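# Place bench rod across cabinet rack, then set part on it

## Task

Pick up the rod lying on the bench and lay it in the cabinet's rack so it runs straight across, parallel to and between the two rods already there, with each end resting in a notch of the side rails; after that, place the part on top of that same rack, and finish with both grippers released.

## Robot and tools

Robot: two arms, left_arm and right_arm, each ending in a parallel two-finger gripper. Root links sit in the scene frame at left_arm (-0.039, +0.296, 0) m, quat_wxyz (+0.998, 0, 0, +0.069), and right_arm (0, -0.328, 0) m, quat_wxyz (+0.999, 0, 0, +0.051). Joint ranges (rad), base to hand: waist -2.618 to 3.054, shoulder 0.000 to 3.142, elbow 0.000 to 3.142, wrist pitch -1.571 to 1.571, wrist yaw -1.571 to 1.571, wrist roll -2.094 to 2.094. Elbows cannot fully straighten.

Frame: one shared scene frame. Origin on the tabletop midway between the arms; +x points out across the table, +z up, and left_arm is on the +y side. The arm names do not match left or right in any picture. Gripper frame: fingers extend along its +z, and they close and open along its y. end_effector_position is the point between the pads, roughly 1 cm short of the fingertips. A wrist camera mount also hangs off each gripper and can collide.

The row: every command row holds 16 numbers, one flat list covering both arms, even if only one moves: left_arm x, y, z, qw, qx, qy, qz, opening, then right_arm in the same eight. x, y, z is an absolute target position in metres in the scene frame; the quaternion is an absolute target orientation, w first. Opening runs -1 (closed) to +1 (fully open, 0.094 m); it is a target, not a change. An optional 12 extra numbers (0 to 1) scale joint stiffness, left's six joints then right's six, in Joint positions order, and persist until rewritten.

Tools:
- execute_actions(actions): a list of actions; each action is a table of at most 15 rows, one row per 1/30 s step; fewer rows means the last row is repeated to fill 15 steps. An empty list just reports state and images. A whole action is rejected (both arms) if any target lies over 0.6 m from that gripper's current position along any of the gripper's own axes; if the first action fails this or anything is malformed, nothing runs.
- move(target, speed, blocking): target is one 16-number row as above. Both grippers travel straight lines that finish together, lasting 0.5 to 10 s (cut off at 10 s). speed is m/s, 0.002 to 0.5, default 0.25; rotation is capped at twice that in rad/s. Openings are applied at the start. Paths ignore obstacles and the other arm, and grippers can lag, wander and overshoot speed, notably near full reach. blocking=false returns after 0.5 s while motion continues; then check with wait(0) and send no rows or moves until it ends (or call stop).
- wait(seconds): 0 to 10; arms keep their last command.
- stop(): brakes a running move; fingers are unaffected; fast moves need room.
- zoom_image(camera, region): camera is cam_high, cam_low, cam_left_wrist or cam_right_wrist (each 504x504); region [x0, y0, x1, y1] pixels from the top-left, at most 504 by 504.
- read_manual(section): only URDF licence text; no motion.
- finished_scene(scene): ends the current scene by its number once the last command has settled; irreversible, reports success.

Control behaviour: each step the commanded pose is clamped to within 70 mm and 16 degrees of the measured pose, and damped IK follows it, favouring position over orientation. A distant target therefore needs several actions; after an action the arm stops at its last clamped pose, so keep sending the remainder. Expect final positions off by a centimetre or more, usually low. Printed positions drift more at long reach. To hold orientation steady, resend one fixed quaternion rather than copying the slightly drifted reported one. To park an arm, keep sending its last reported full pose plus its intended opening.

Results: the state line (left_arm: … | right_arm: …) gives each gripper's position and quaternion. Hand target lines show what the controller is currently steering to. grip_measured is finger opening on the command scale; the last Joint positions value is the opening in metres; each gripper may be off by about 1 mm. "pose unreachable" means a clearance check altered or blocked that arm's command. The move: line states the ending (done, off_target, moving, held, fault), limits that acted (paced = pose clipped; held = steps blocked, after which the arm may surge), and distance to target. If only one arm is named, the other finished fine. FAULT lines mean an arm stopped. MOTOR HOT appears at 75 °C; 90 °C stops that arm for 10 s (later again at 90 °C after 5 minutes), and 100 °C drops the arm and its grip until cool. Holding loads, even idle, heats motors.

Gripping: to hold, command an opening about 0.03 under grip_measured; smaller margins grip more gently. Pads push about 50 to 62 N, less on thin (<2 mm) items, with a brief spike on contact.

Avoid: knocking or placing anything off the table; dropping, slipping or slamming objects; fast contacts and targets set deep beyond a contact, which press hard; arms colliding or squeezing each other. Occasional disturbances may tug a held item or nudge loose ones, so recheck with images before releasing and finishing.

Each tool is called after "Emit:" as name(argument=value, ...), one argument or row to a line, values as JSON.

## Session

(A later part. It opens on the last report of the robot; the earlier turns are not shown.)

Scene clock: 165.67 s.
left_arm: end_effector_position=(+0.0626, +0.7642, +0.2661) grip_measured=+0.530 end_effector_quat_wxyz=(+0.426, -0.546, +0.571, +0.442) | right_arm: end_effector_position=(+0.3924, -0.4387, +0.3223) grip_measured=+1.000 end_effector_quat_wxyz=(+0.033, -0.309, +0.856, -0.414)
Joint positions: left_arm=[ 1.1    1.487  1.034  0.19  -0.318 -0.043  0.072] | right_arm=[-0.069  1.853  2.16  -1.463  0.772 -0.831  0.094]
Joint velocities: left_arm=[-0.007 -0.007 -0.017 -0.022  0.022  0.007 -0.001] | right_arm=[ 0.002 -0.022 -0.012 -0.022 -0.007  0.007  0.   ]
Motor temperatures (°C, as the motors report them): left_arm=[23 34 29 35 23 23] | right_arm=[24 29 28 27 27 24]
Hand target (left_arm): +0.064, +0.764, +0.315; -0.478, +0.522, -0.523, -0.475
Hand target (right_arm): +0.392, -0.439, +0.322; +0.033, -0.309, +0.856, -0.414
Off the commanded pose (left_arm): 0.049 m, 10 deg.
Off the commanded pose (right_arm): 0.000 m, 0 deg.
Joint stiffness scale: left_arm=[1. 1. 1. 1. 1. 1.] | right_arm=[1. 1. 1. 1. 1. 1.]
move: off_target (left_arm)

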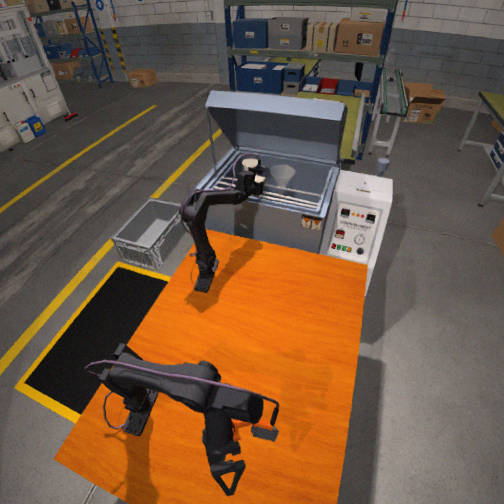

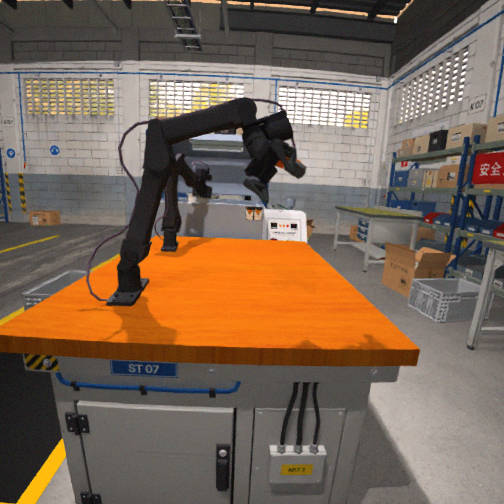

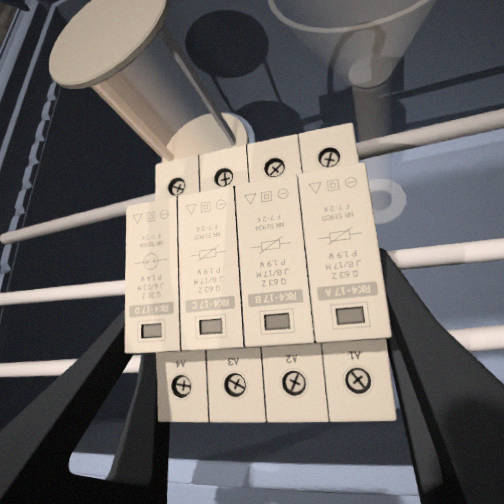

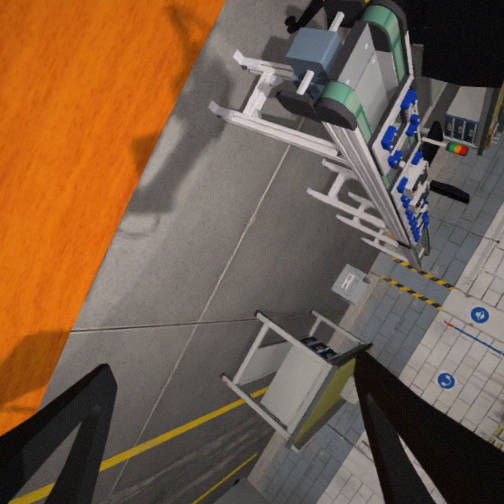

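Emit:
execute_actions(
  actions=[
    [[0.066,0.77,0.306,0.478,-0.521,0.521,0.478,0.4,0.3924,-0.4387,0.3223,0.033,-0.309,0.856,-0.414,1]],
    [[0.066,0.77,0.298,0.478,-0.521,0.521,0.478,0.4,0.3924,-0.4387,0.3223,0.033,-0.309,0.856,-0.414,1]],
    [[0.066,0.77,0.29,0.478,-0.521,0.521,0.478,0.4,0.3924,-0.4387,0.3223,0.033,-0.309,0.856,-0.414,1]],
    [[0.066,0.77,0.282,0.478,-0.521,0.521,0.478,0.4,0.3924,-0.4387,0.3223,0.033,-0.309,0.856,-0.414,1]],
  ],
)

Scene clock: 171.30 s.
left_arm: end_effector_position=(+0.0619, +0.7653, +0.2505) grip_measured=+0.530 end_effector_quat_wxyz=(+0.440, -0.540, +0.557, +0.452) | right_arm: end_effector_position=(+0.3924, -0.4387, +0.3223) grip_measured=+1.000 end_effector_quat_wxyz=(+0.033, -0.309, +0.856, -0.414)
Joint positions: left_arm=[ 1.1    1.51   0.946  0.347 -0.324 -0.042  0.072] | right_arm=[-0.069  1.853  2.16  -1.463  0.772 -0.831  0.094]
Joint velocities: left_arm=[ 0.002  0.017 -0.002  0.037 -0.007 -0.11  -0.   ] | right_arm=[-0.002  0.007 -0.002 -0.037 -0.022 -0.037  0.   ]
Motor temperatures (°C, as the motors report them): left_arm=[23 33 30 37 23 23] | right_arm=[24 30 28 27 27 24]
Hand target (left_arm): +0.065, +0.767, +0.282; -0.478, +0.522, -0.522, -0.476
Hand target (right_arm): +0.392, -0.439, +0.322; +0.033, -0.309, +0.856, -0.414
Off the commanded pose (left_arm): 0.032 m, 7 deg.
Off the commanded pose (right_arm): 0.000 m, 0 deg.
Joint stiffness scale: left_arm=[1. 1. 1. 1. 1. 1.] | right_arm=[1. 1. 1. 1. 1. 1.]

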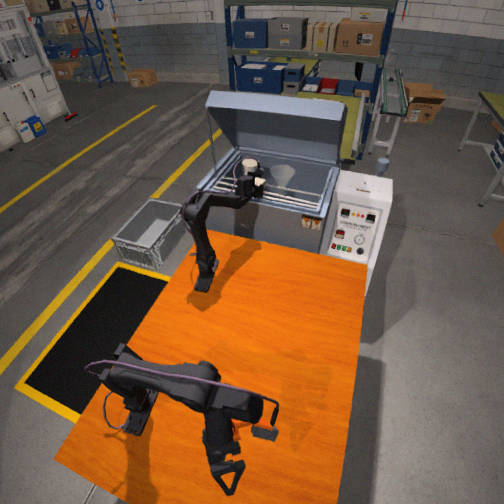

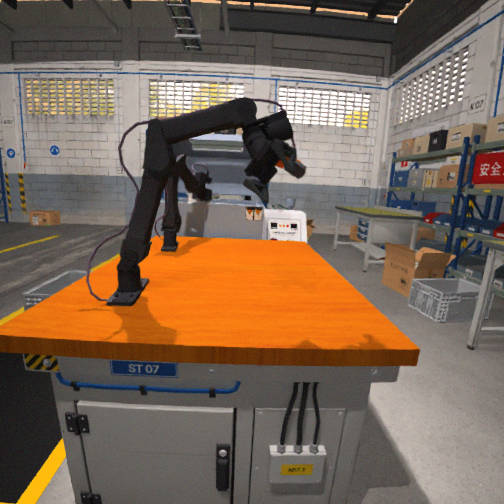

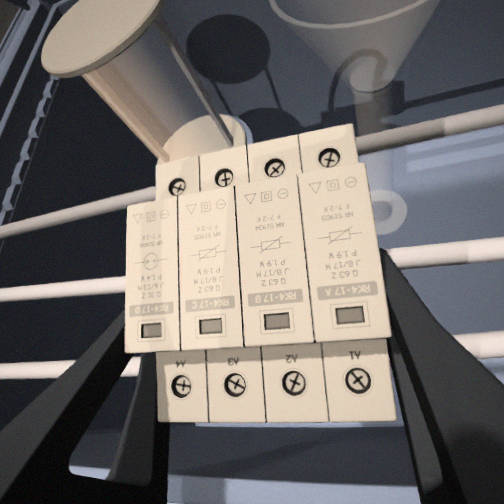

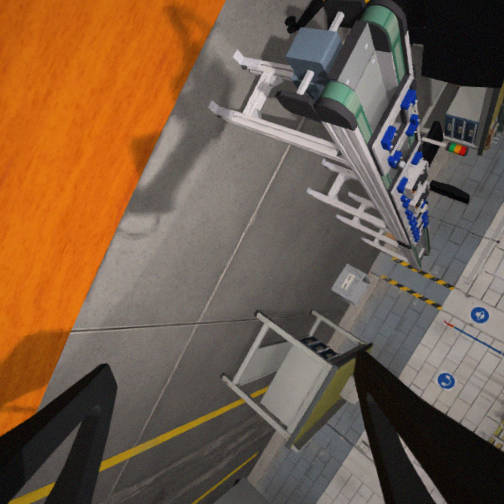

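Emit:
execute_actions(
  actions=[
    [[0.066,0.768,0.274,0.47,-0.528,0.528,0.47,0.4,0.3924,-0.4387,0.3223,0.033,-0.309,0.856,-0.414,1]],
    [[0.066,0.768,0.266,0.462,-0.535,0.535,0.462,0.4,0.3924,-0.4387,0.3223,0.033,-0.309,0.856,-0.414,1]],
    [[0.066,0.768,0.258,0.455,-0.541,0.541,0.455,0.4,0.3924,-0.4387,0.3223,0.033,-0.309,0.856,-0.414,1]],
  ],
)

Scene clock: 174.97 s.
left_arm: end_effector_position=(+0.0613, +0.7653, +0.2493) grip_measured=+0.530 end_effector_quat_wxyz=(+0.441, -0.546, +0.553, +0.449) | right_arm: end_effector_position=(+0.3924, -0.4387, +0.3223) grip_measured=+1.000 end_effector_quat_wxyz=(+0.033, -0.309, +0.856, -0.414)
Joint positions: left_arm=[ 1.1    1.511  0.946  0.344 -0.328 -0.056  0.072] | right_arm=[-0.069  1.853  2.16  -1.463  0.772 -0.831  0.094]
Joint velocities: left_arm=[-0.007 -0.002 -0.007  0.022 -0.051 -0.066 -0.001] | right_arm=[ 0.007 -0.007  0.007 -0.022 -0.022 -0.066  0.   ]
Motor temperatures (°C, as the motors report them): left_arm=[23 33 30 38 23 23] | right_arm=[24 30 28 27 27 24]
Hand target (left_arm): +0.066, +0.767, +0.258; -0.455, +0.541, -0.541, -0.455
Hand target (right_arm): +0.392, -0.439, +0.322; +0.033, -0.309, +0.856, -0.414
Off the commanded pose (left_arm): 0.010 m, 2 deg.
Off the commanded pose (right_arm): 0.000 m, 0 deg.
Joint stiffness scale: left_arm=[1. 1. 1. 1. 1. 1.] | right_arm=[1. 1. 1. 1. 1. 1.]

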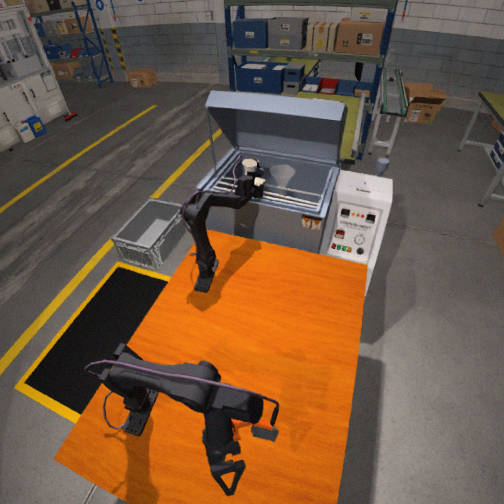

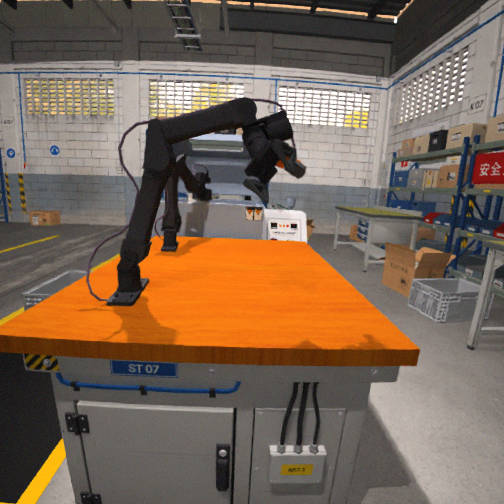

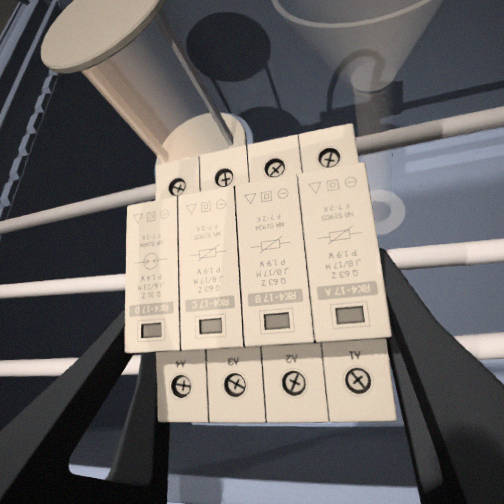

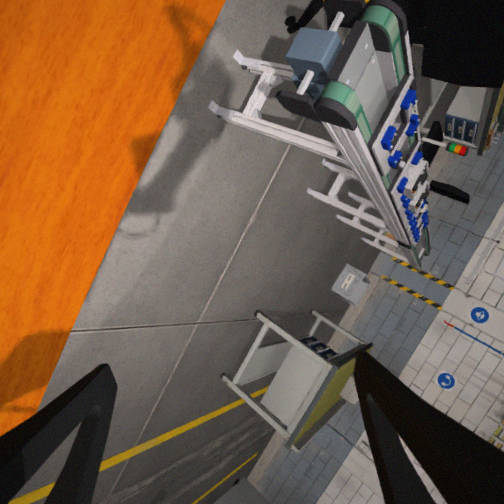

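Emit:
execute_actions(
  actions=[
    [[0.066,0.768,0.258,0.455,-0.541,0.541,0.455,1,0.3924,-0.4387,0.3223,0.033,-0.309,0.856,-0.414,1]],
  ],
)

Emit:
move(
  target=[0.064,0.72,0.33,0.455,-0.541,0.541,0.455,1,0.3924,-0.4387,0.3223,0.033,-0.309,0.856,-0.414,1],
  speed=0.12,
)

Scene clock: 178.80 s.
left_arm: end_effector_position=(+0.0617, +0.7664, +0.2550) grip_measured=+1.000 end_effector_quat_wxyz=(+0.449, -0.542, +0.546, +0.453) | right_arm: end_effector_position=(+0.3924, -0.4387, +0.3223) grip_measured=+1.000 end_effector_quat_wxyz=(+0.033, -0.309, +0.856, -0.414)
Joint positions: left_arm=[ 1.1    1.511  0.946  0.368 -0.328 -0.056  0.094] | right_arm=[-0.069  1.853  2.16  -1.463  0.772 -0.831  0.094]
Joint velocities: left_arm=[ 0.007  0.007  0.002 -0.037  0.007 -0.007  0.   ] | right_arm=[ 0.012  0.012  0.007  0.007 -0.022 -0.007  0.   ]
Motor temperatures (°C, as the motors report them): left_arm=[23 32 30 37 23 23] | right_arm=[24 30 28 27 27 24]
Hand target (left_arm): +0.066, +0.768, +0.258; -0.455, +0.541, -0.541, -0.455
Hand target (right_arm): +0.392, -0.439, +0.322; +0.033, -0.309, +0.856, -0.414
Off the commanded pose (left_arm): 0.005 m, 1 deg.
Off the commanded pose (right_arm): 0.000 m, 0 deg.
Joint stiffness scale: left_arm=[1. 1. 1. 1. 1. 1.] | right_arm=[1. 1. 1. 1. 1. 1.]

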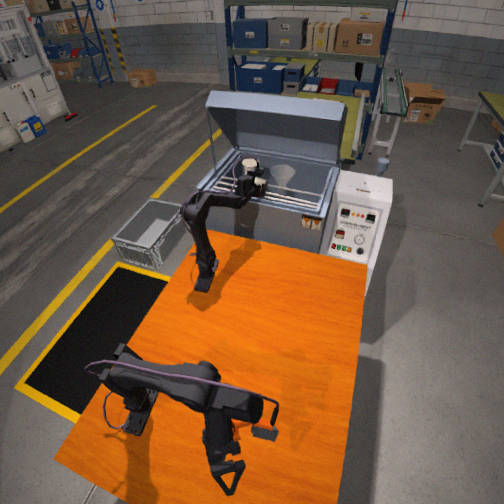

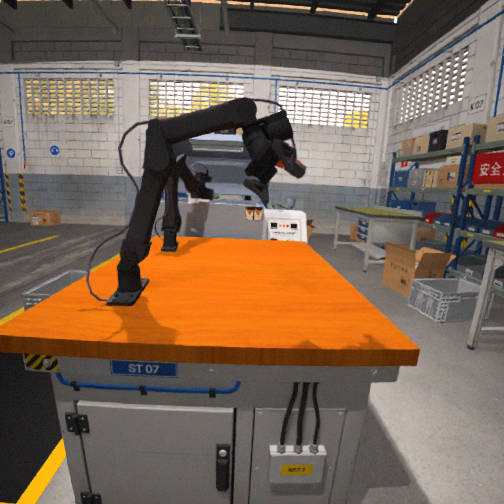

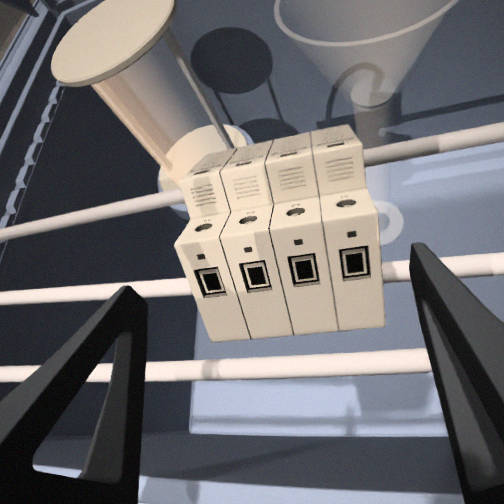

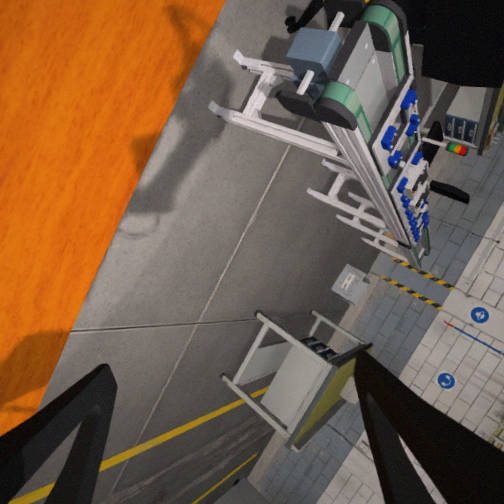

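Scene clock: 180.17 s.
left_arm: end_effector_position=(+0.0623, +0.7225, +0.3129) grip_measured=+1.000 end_effector_quat_wxyz=(+0.442, -0.542, +0.553, +0.452) | right_arm: end_effector_position=(+0.3924, -0.4387, +0.3223) grip_measured=+1.000 end_effector_quat_wxyz=(+0.033, -0.309, +0.856, -0.414)
Joint positions: left_arm=[ 1.046  1.306  1.028  0.06  -0.379 -0.061  0.094] | right_arm=[-0.069  1.853  2.16  -1.463  0.772 -0.831  0.094]
Joint velocities: left_arm=[-0.007  0.022  0.007 -0.139  0.007 -0.022  0.   ] | right_arm=[-0.002 -0.002 -0.007  0.007 -0.037  0.022  0.   ]
Motor temperatures (°C, as the motors report them): left_arm=[23 32 30 37 23 23] | right_arm=[24 30 28 27 27 24]
Hand target (left_arm): +0.064, +0.719, +0.330; -0.456, +0.541, -0.541, -0.454
Hand target (right_arm): +0.392, -0.439, +0.322; +0.033, -0.309, +0.856, -0.414
Off the commanded pose (left_arm): 0.017 m, 2 deg.
Off the commanded pose (right_arm): 0.000 m, 0 deg.
Joint stiffness scale: left_arm=[1. 1. 1. 1. 1. 1.] | right_arm=[1. 1. 1. 1. 1. 1.]
move: off_target (left_arm)

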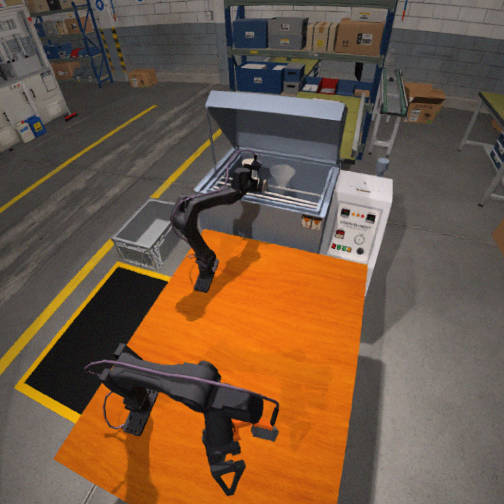

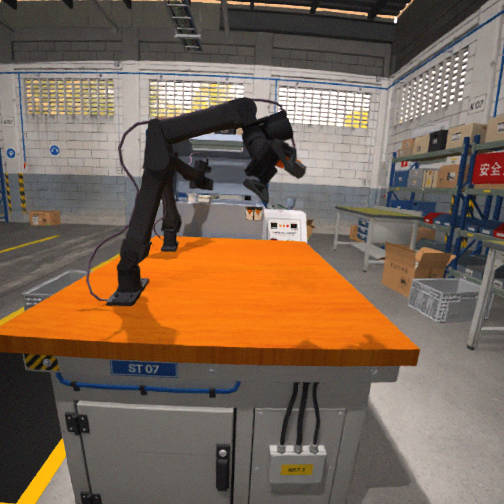

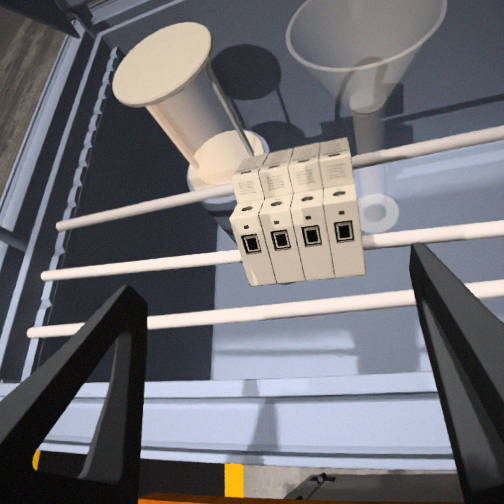

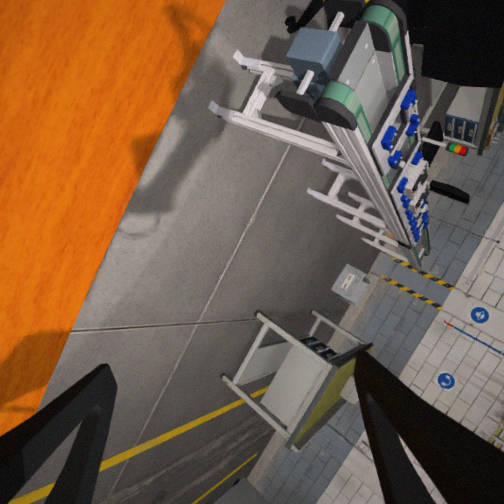

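Emit:
move(
  target=[0.066,0.79,0.3,0.242,-0.665,0.665,0.242,1,0.3924,-0.4387,0.3223,0.033,-0.309,0.856,-0.414,1],
)

Emit:
move(
  target=[0.066,0.825,0.222,0.213,-0.674,0.674,0.213,1,0.3924,-0.4387,0.3223,0.033,-0.309,0.856,-0.414,1],
  speed=0.06,
)

Emit:
move(
  target=[0.066,0.825,0.222,0.213,-0.674,0.674,0.213,0.4,0.3924,-0.4387,0.3223,0.033,-0.309,0.856,-0.414,1],
)

Emit:
move(
  target=[0.066,0.815,0.32,0.27,-0.653,0.653,0.27,0.4,0.3924,-0.4387,0.3223,0.033,-0.309,0.856,-0.414,1],
  speed=0.06,
)

Emit:
move(
  target=[0.24,0.77,0.33,0.558,-0.333,0.714,0.26,0.4,0.3924,-0.4387,0.3223,0.033,-0.309,0.856,-0.414,1],
  speed=0.15,
)

Emit:
zoom_image(
  camera="cam_low",
  region=[180,140,270,220],
)

Scene clock: 191.63 s.
left_arm: end_effector_position=(+0.0694, +0.7891, +0.2931) grip_measured=+1.000 end_effector_quat_wxyz=(+0.235, -0.660, +0.670, +0.245) | right_arm: end_effector_position=(+0.3924, -0.4387, +0.3223) grip_measured=+1.000 end_effector_quat_wxyz=(+0.033, -0.309, +0.856, -0.414)
Joint positions: left_arm=[ 1.148  2.021  2.318 -1.198 -0.189 -0.204  0.094] | right_arm=[-0.069  1.853  2.16  -1.463  0.772 -0.831  0.094]
Joint velocities: left_arm=[-0.007  0.002  0.022 -0.007  0.051 -0.037  0.   ] | right_arm=[ 0.012 -0.002 -0.002  0.007  0.066 -0.037  0.   ]
Motor temperatures (°C, as the motors report them): left_arm=[23 31 30 36 23 23] | right_arm=[24 30 28 27 27 24]
Hand target (left_arm): +0.066, +0.792, +0.298; -0.241, +0.666, -0.663, -0.244
Hand target (right_arm): +0.392, -0.439, +0.322; +0.033, -0.309, +0.856, -0.414
Off the commanded pose (left_arm): 0.008 m, 1 deg.
Off the commanded pose (right_arm): 0.000 m, 0 deg.
Joint stiffness scale: left_arm=[1. 1. 1. 1. 1. 1.] | right_arm=[1. 1. 1. 1. 1. 1.]
move: done

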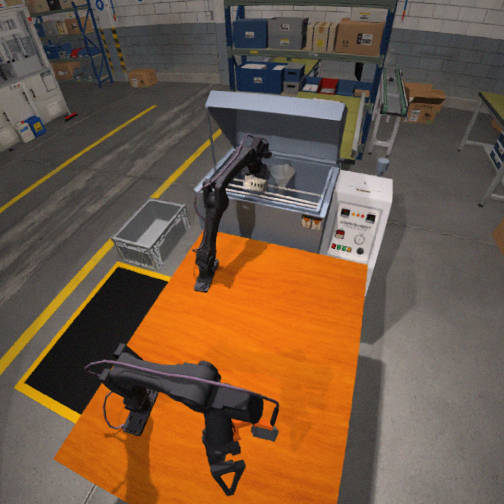

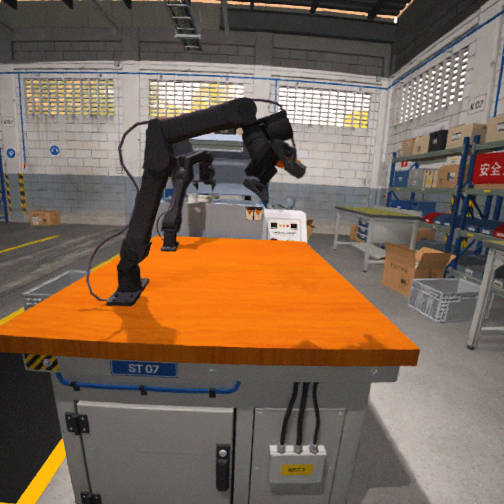

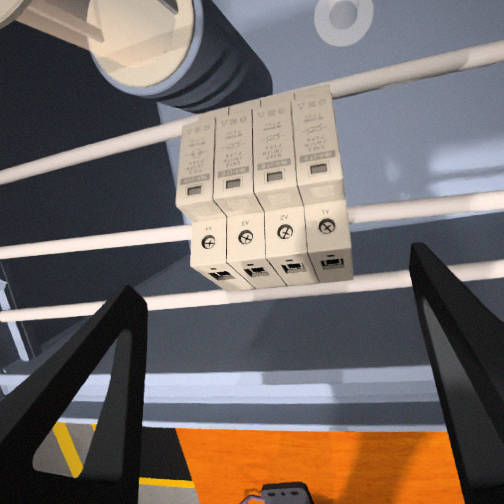

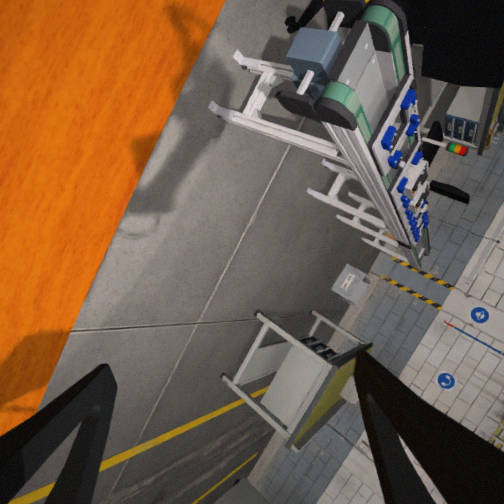

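Scene clock: 193.30 s.
left_arm: end_effector_position=(+0.0692, +0.8222, +0.2261) grip_measured=+1.000 end_effector_quat_wxyz=(+0.211, -0.673, +0.676, +0.215) | right_arm: end_effector_position=(+0.3924, -0.4387, +0.3223) grip_measured=+1.000 end_effector_quat_wxyz=(+0.033, -0.309, +0.856, -0.414)
Joint positions: left_arm=[ 1.178  2.141  2.263 -1.097 -0.149 -0.204  0.094] | right_arm=[-0.069  1.853  2.16  -1.463  0.772 -0.831  0.094]
Joint velocities: left_arm=[-0.012  0.017  0.007  0.022  0.037  0.051  0.   ] | right_arm=[ 0.032  0.002  0.012 -0.022  0.022  0.066  0.   ]
Motor temperatures (°C, as the motors report them): left_arm=[23 32 30 35 23 23] | right_arm=[24 30 28 27 27 24]
Hand target (left_arm): +0.066, +0.825, +0.222; -0.213, +0.674, -0.674, -0.214
Hand target (right_arm): +0.392, -0.439, +0.322; +0.033, -0.309, +0.856, -0.414
Off the commanded pose (left_arm): 0.006 m, 0 deg.
Off the commanded pose (right_arm): 0.000 m, 0 deg.
Joint stiffness scale: left_arm=[1. 1. 1. 1. 1. 1.] | right_arm=[1. 1. 1. 1. 1. 1.]
move: done

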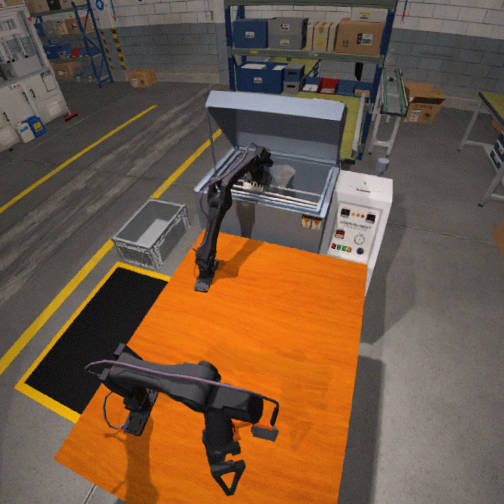

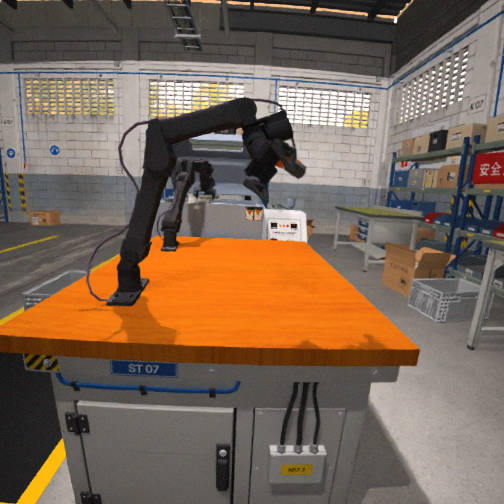

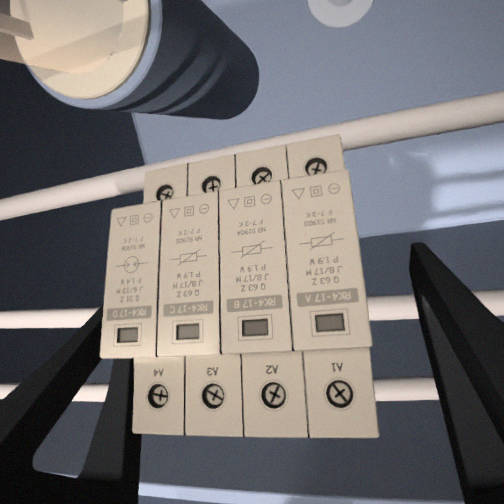

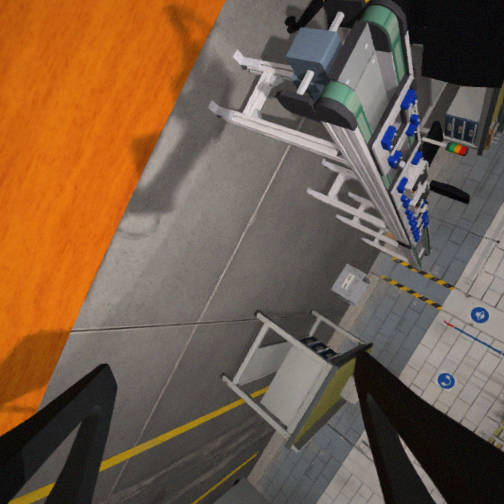

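Scene clock: 194.00 s.
left_arm: end_effector_position=(+0.0681, +0.8220, +0.2259) grip_measured=+0.532 end_effector_quat_wxyz=(+0.209, -0.673, +0.676, +0.216) | right_arm: end_effector_position=(+0.3924, -0.4387, +0.3223) grip_measured=+1.000 end_effector_quat_wxyz=(+0.033, -0.309, +0.856, -0.414)
Joint positions: left_arm=[ 1.18   2.141  2.263 -1.099 -0.151 -0.201  0.072] | right_arm=[-0.069  1.853  2.16  -1.463  0.772 -0.831  0.094]
Joint velocities: left_arm=[-0.007  0.007  0.012 -0.022 -0.007 -0.081  0.001] | right_arm=[ 0.012 -0.017 -0.002 -0.007  0.022 -0.022  0.   ]
Motor temperatures (°C, as the motors report them): left_arm=[23 32 30 35 23 23] | right_arm=[24 30 28 27 27 24]
Hand target (left_arm): +0.066, +0.825, +0.222; -0.213, +0.674, -0.674, -0.213
Hand target (right_arm): +0.392, -0.439, +0.322; +0.033, -0.309, +0.856, -0.414
Off the commanded pose (left_arm): 0.005 m, 1 deg.
Off the commanded pose (right_arm): 0.000 m, 0 deg.
Joint stiffness scale: left_arm=[1. 1. 1. 1. 1. 1.] | right_arm=[1. 1. 1. 1. 1. 1.]
move: done

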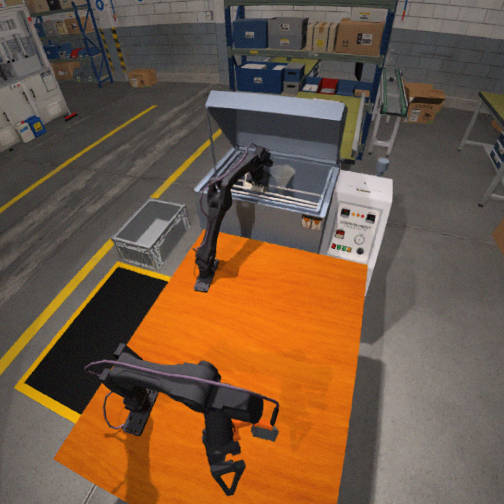

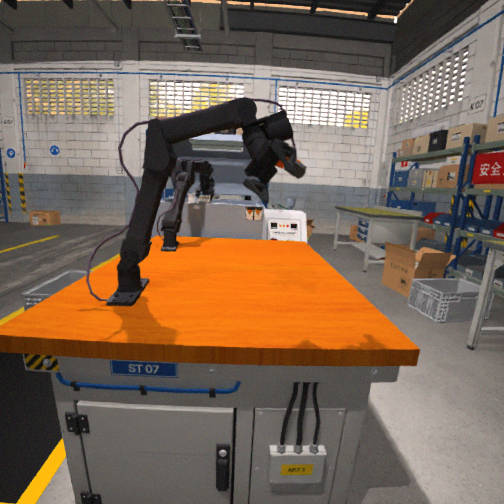

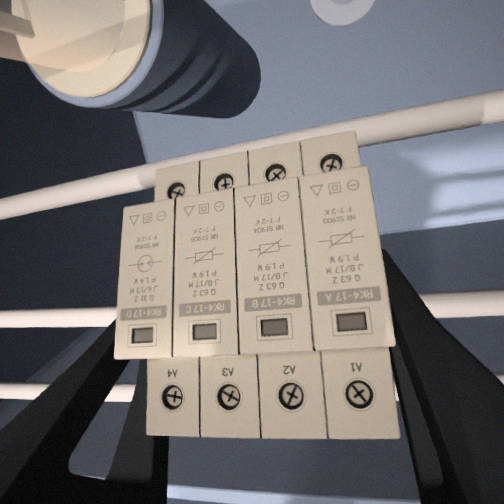

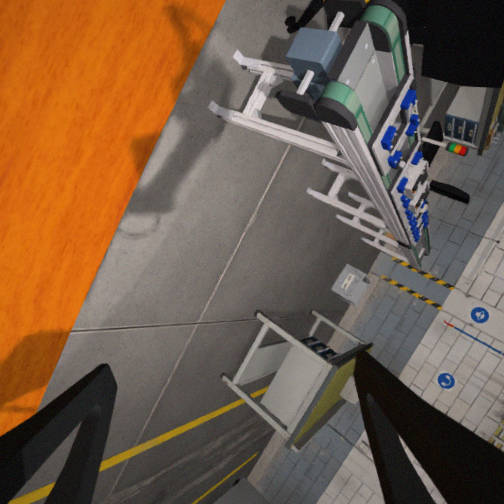

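Scene clock: 196.03 s.
left_arm: end_effector_position=(+0.0622, +0.8059, +0.2788) grip_measured=+0.532 end_effector_quat_wxyz=(+0.225, -0.669, +0.670, +0.231) | right_arm: end_effector_position=(+0.3924, -0.4387, +0.3223) grip_measured=+1.000 end_effector_quat_wxyz=(+0.033, -0.309, +0.856, -0.414)
Joint positions: left_arm=[ 1.18   2.122  2.437 -1.247 -0.161 -0.198  0.072] | right_arm=[-0.069  1.853  2.16  -1.463  0.772 -0.831  0.094]
Joint velocities: left_arm=[ 0.007 -0.022  0.002 -0.095  0.066 -0.007  0.001] | right_arm=[-0.012 -0.017 -0.002  0.037 -0.022 -0.007  0.   ]
Motor temperatures (°C, as the motors report them): left_arm=[23 33 30 35 23 23] | right_arm=[24 30 28 27 27 24]
Hand target (left_arm): +0.065, +0.811, +0.320; -0.271, +0.654, -0.653, -0.269
Hand target (right_arm): +0.392, -0.439, +0.322; +0.033, -0.309, +0.856, -0.414
Off the commanded pose (left_arm): 0.042 m, 7 deg.
Off the commanded pose (right_arm): 0.000 m, 0 deg.
Joint stiffness scale: left_arm=[1. 1. 1. 1. 1. 1.] | right_arm=[1. 1. 1. 1. 1. 1.]
move: off_target (left_arm)

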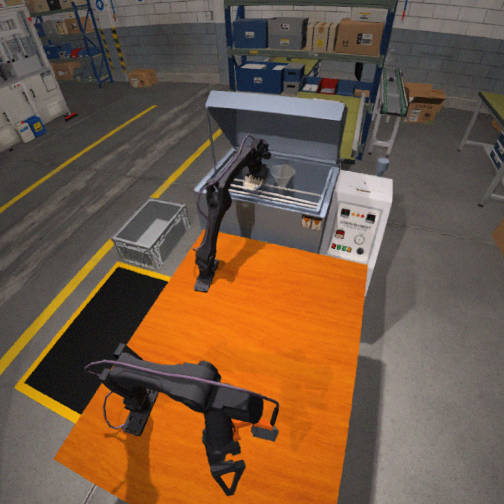

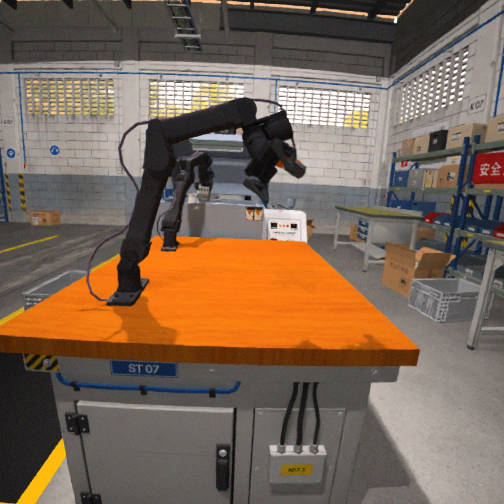

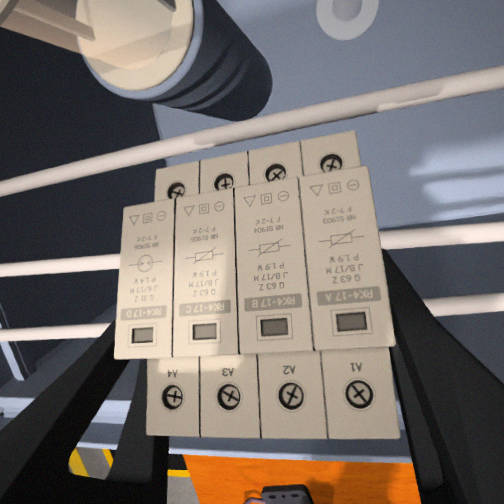

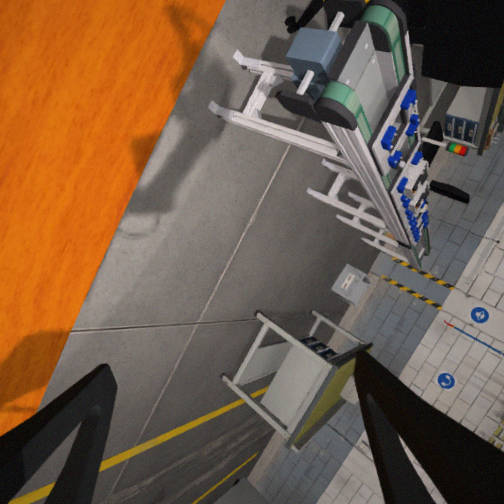

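Scene clock: 199.83 s.
left_arm: end_effector_position=(+0.2288, +0.7645, +0.2804) grip_measured=+0.531 end_effector_quat_wxyz=(+0.500, -0.376, +0.748, +0.222) | right_arm: end_effector_position=(+0.3924, -0.4387, +0.3223) grip_measured=+1.000 end_effector_quat_wxyz=(+0.033, -0.309, +0.856, -0.414)
Joint positions: left_arm=[ 0.983  1.737  1.504 -0.191  0.218  0.049  0.072] | right_arm=[-0.069  1.853  2.16  -1.463  0.772 -0.831  0.094]
Joint velocities: left_arm=[ 0.012 -0.012  0.002  0.007 -0.007 -0.007 -0.001] | right_arm=[-0.002  0.002 -0.002  0.022 -0.125  0.037  0.   ]
Motor temperatures (°C, as the motors report them): left_arm=[23 34 30 36 23 23] | right_arm=[24 30 28 27 27 24]
Hand target (left_arm): +0.237, +0.763, +0.332; +0.557, -0.334, +0.717, +0.255
Hand target (right_arm): +0.392, -0.439, +0.322; +0.033, -0.309, +0.856, -0.414
Off the commanded pose (left_arm): 0.051 m, 10 deg.
Off the commanded pose (right_arm): 0.000 m, 0 deg.
Joint stiffness scale: left_arm=[1. 1. 1. 1. 1. 1.] | right_arm=[1. 1. 1. 1. 1. 1.]
move: off_target (left_arm)

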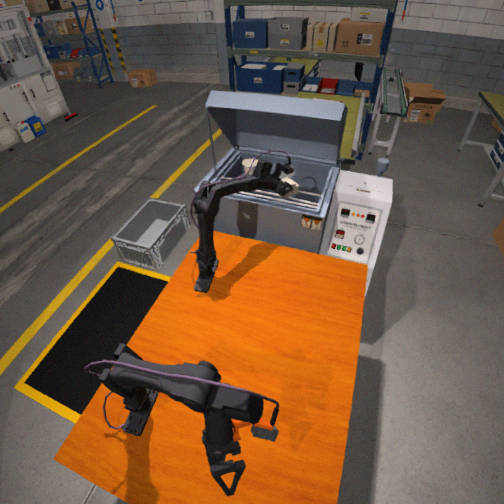

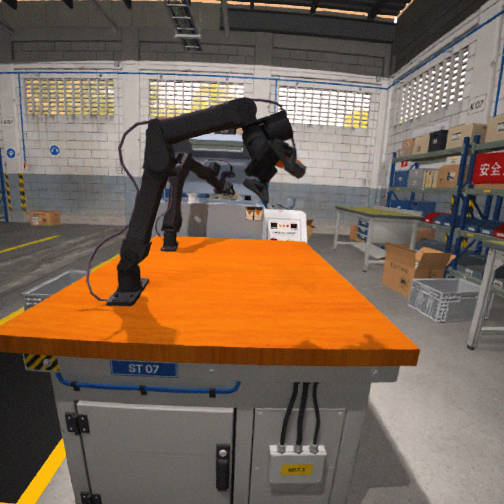

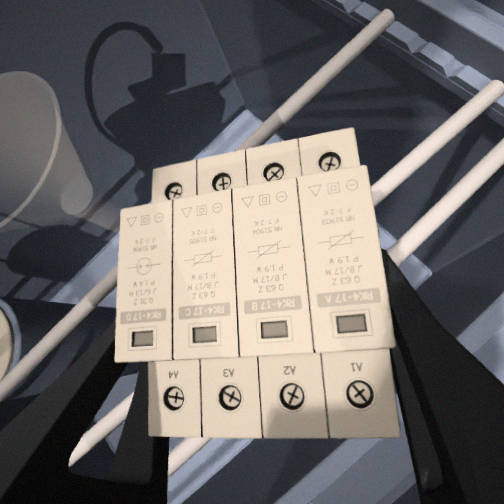

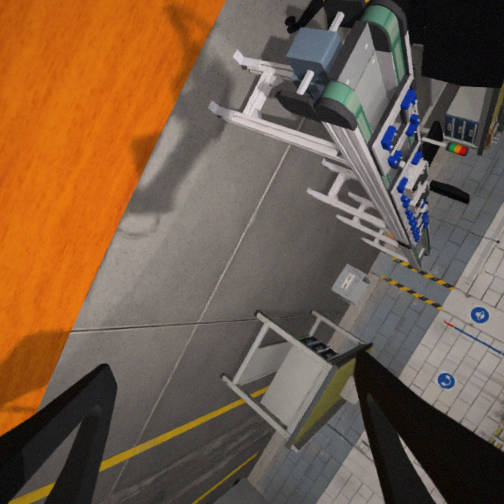

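Region (180, 140, 270, 220) of cam_low's 504x504 image, scaled by 5.600, with more detail than that image has.

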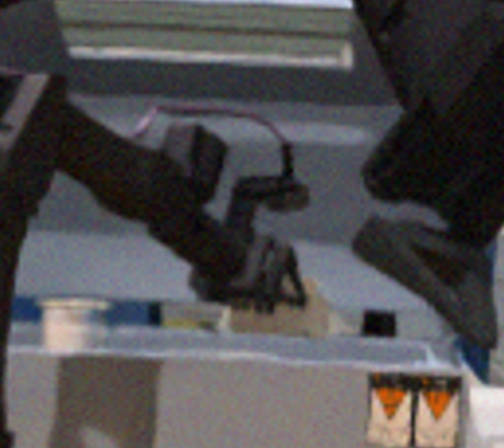

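Emit:
move(
  target=[0.3,0.5,0.36,0.653,-0.191,0.712,0.175,0.4,0.3924,-0.4387,0.3223,0.033,-0.309,0.856,-0.414,1],
  speed=0.2,
)

Emit:
move(
  target=[0.38,0.4,0.1,0.676,0,0.737,0,0.4,0.3924,-0.4387,0.3223,0.033,-0.309,0.856,-0.414,1],
  speed=0.15,
)

Emit:
zoom_image(
  camera="cam_low",
  region=[200,190,290,260],
)

Emit:
zoom_image(
  camera="cam_high",
  region=[200,150,340,230],
)

Scene clock: 207.03 s.
left_arm: end_effector_position=(+0.2967, +0.4968, +0.3137) grip_measured=+0.527 end_effector_quat_wxyz=(+0.592, -0.207, +0.764, +0.150) | right_arm: end_effector_position=(+0.3924, -0.4387, +0.3223) grip_measured=+1.000 end_effector_quat_wxyz=(+0.033, -0.309, +0.856, -0.414)
Joint positions: left_arm=[ 0.417  1.098  0.95  -0.11   0.04  -0.006  0.072] | right_arm=[-0.069  1.853  2.16  -1.463  0.772 -0.831  0.094]
Joint velocities: left_arm=[ 0.007  0.007  0.012  0.037 -0.081 -0.051  0.001] | right_arm=[-0.002 -0.002 -0.007 -0.007  0.037 -0.022  0.   ]
Motor temperatures (°C, as the motors report them): left_arm=[23 34 30 39 23 23] | right_arm=[24 30 28 27 27 24]
Hand target (left_arm): +0.295, +0.495, +0.361; +0.653, -0.194, +0.713, +0.169
Hand target (right_arm): +0.392, -0.439, +0.322; +0.033, -0.309, +0.856, -0.414
Off the commanded pose (left_arm): 0.047 m, 10 deg.
Off the commanded pose (right_arm): 0.000 m, 0 deg.
Joint stiffness scale: left_arm=[1. 1. 1. 1. 1. 1.] | right_arm=[1. 1. 1. 1. 1. 1.]
move: off_target (left_arm)

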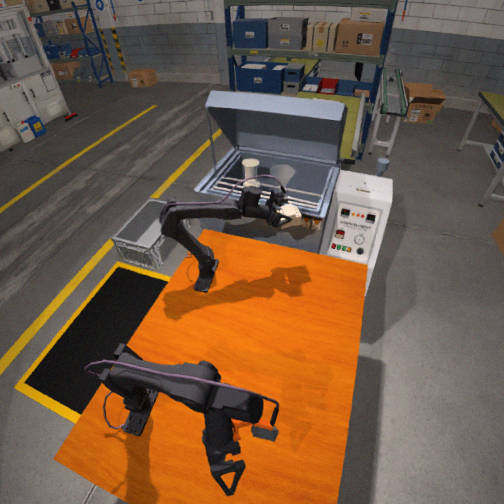

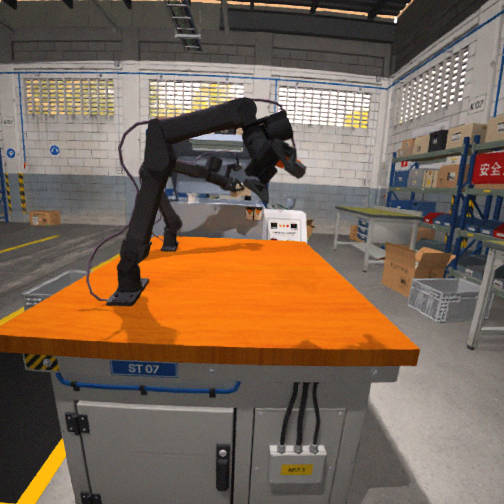

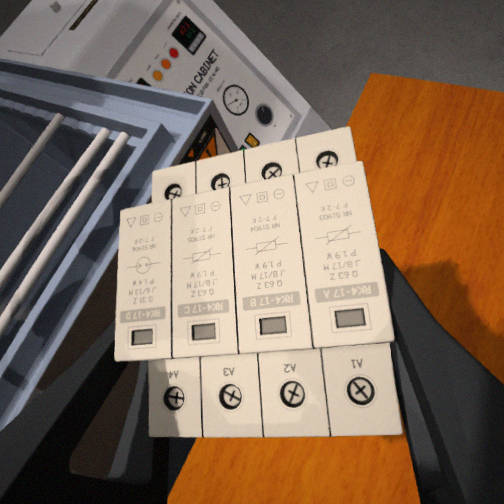

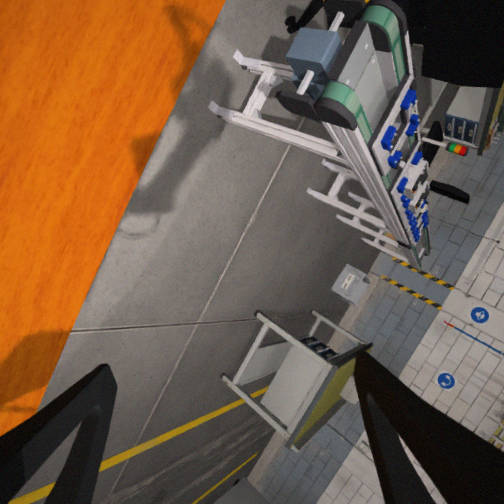

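Scene clock: 209.70 s.
left_arm: end_effector_position=(+0.3674, +0.4034, +0.0612) grip_measured=+0.527 end_effector_quat_wxyz=(+0.622, -0.026, +0.783, -0.008) | right_arm: end_effector_position=(+0.3924, -0.4387, +0.3223) grip_measured=+1.000 end_effector_quat_wxyz=(+0.033, -0.309, +0.856, -0.414)
Joint positions: left_arm=[0.277 1.964 0.417 1.3   0.384 0.049 0.072] | right_arm=[-0.069  1.853  2.16  -1.463  0.772 -0.831  0.094]
Joint velocities: left_arm=[ 0.002  0.012 -0.007 -0.007 -0.051 -0.051  0.002] | right_arm=[-0.012 -0.002 -0.007 -0.022  0.022 -0.051  0.   ]
Motor temperatures (°C, as the motors report them): left_arm=[23 33 30 40 23 23] | right_arm=[24 30 28 27 27 24]
Hand target (left_arm): +0.378, +0.399, +0.097; +0.673, -0.000, +0.740, -0.002
Hand target (right_arm): +0.392, -0.439, +0.322; +0.033, -0.309, +0.856, -0.414
Off the commanded pose (left_arm): 0.041 m, 9 deg.
Off the commanded pose (right_arm): 0.000 m, 0 deg.
Joint stiffness scale: left_arm=[1. 1. 1. 1. 1. 1.] | right_arm=[1. 1. 1. 1. 1. 1.]
move: off_target (left_arm)

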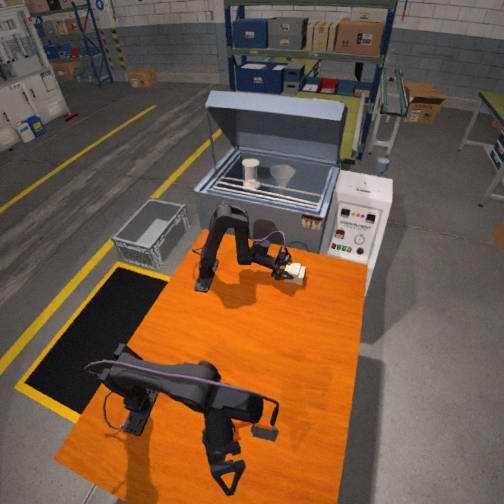

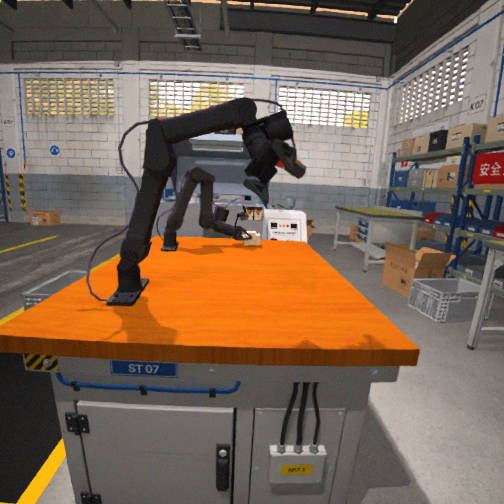

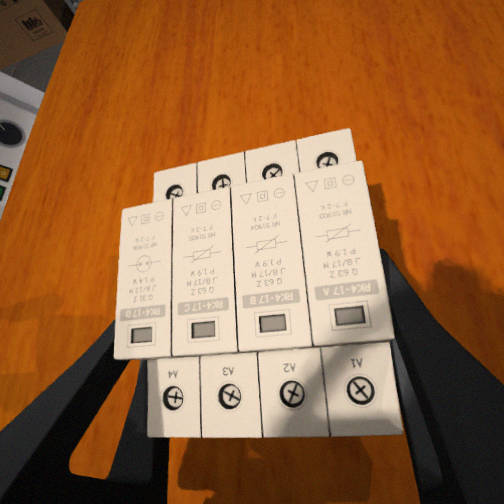

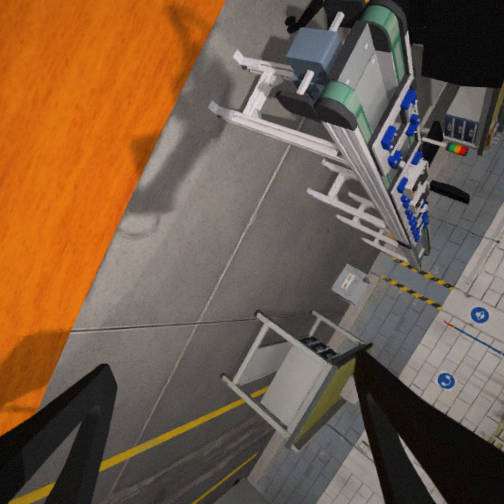

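Region (200, 190, 290, 260) of cam_low's 504x504 image, scaled by 5.600, with more detail than that image has.

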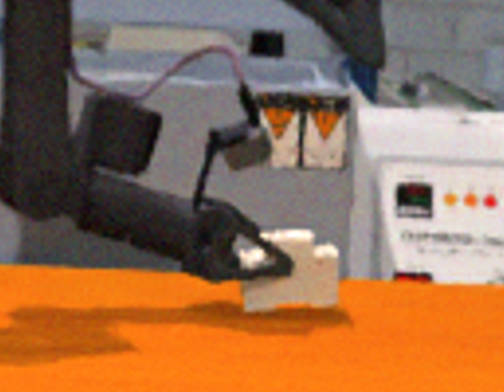

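Region (200, 150, 340, 230) of cam_high's 504x504 image, scaled by 3.600, with more detail than that image has; it fills the top 288 rows of this view, and the rest is white.

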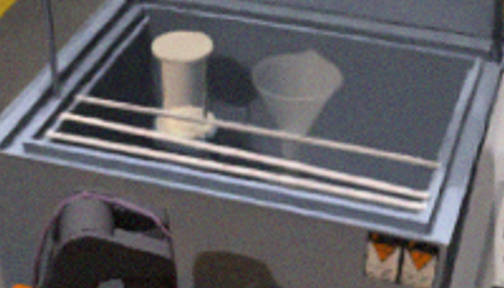

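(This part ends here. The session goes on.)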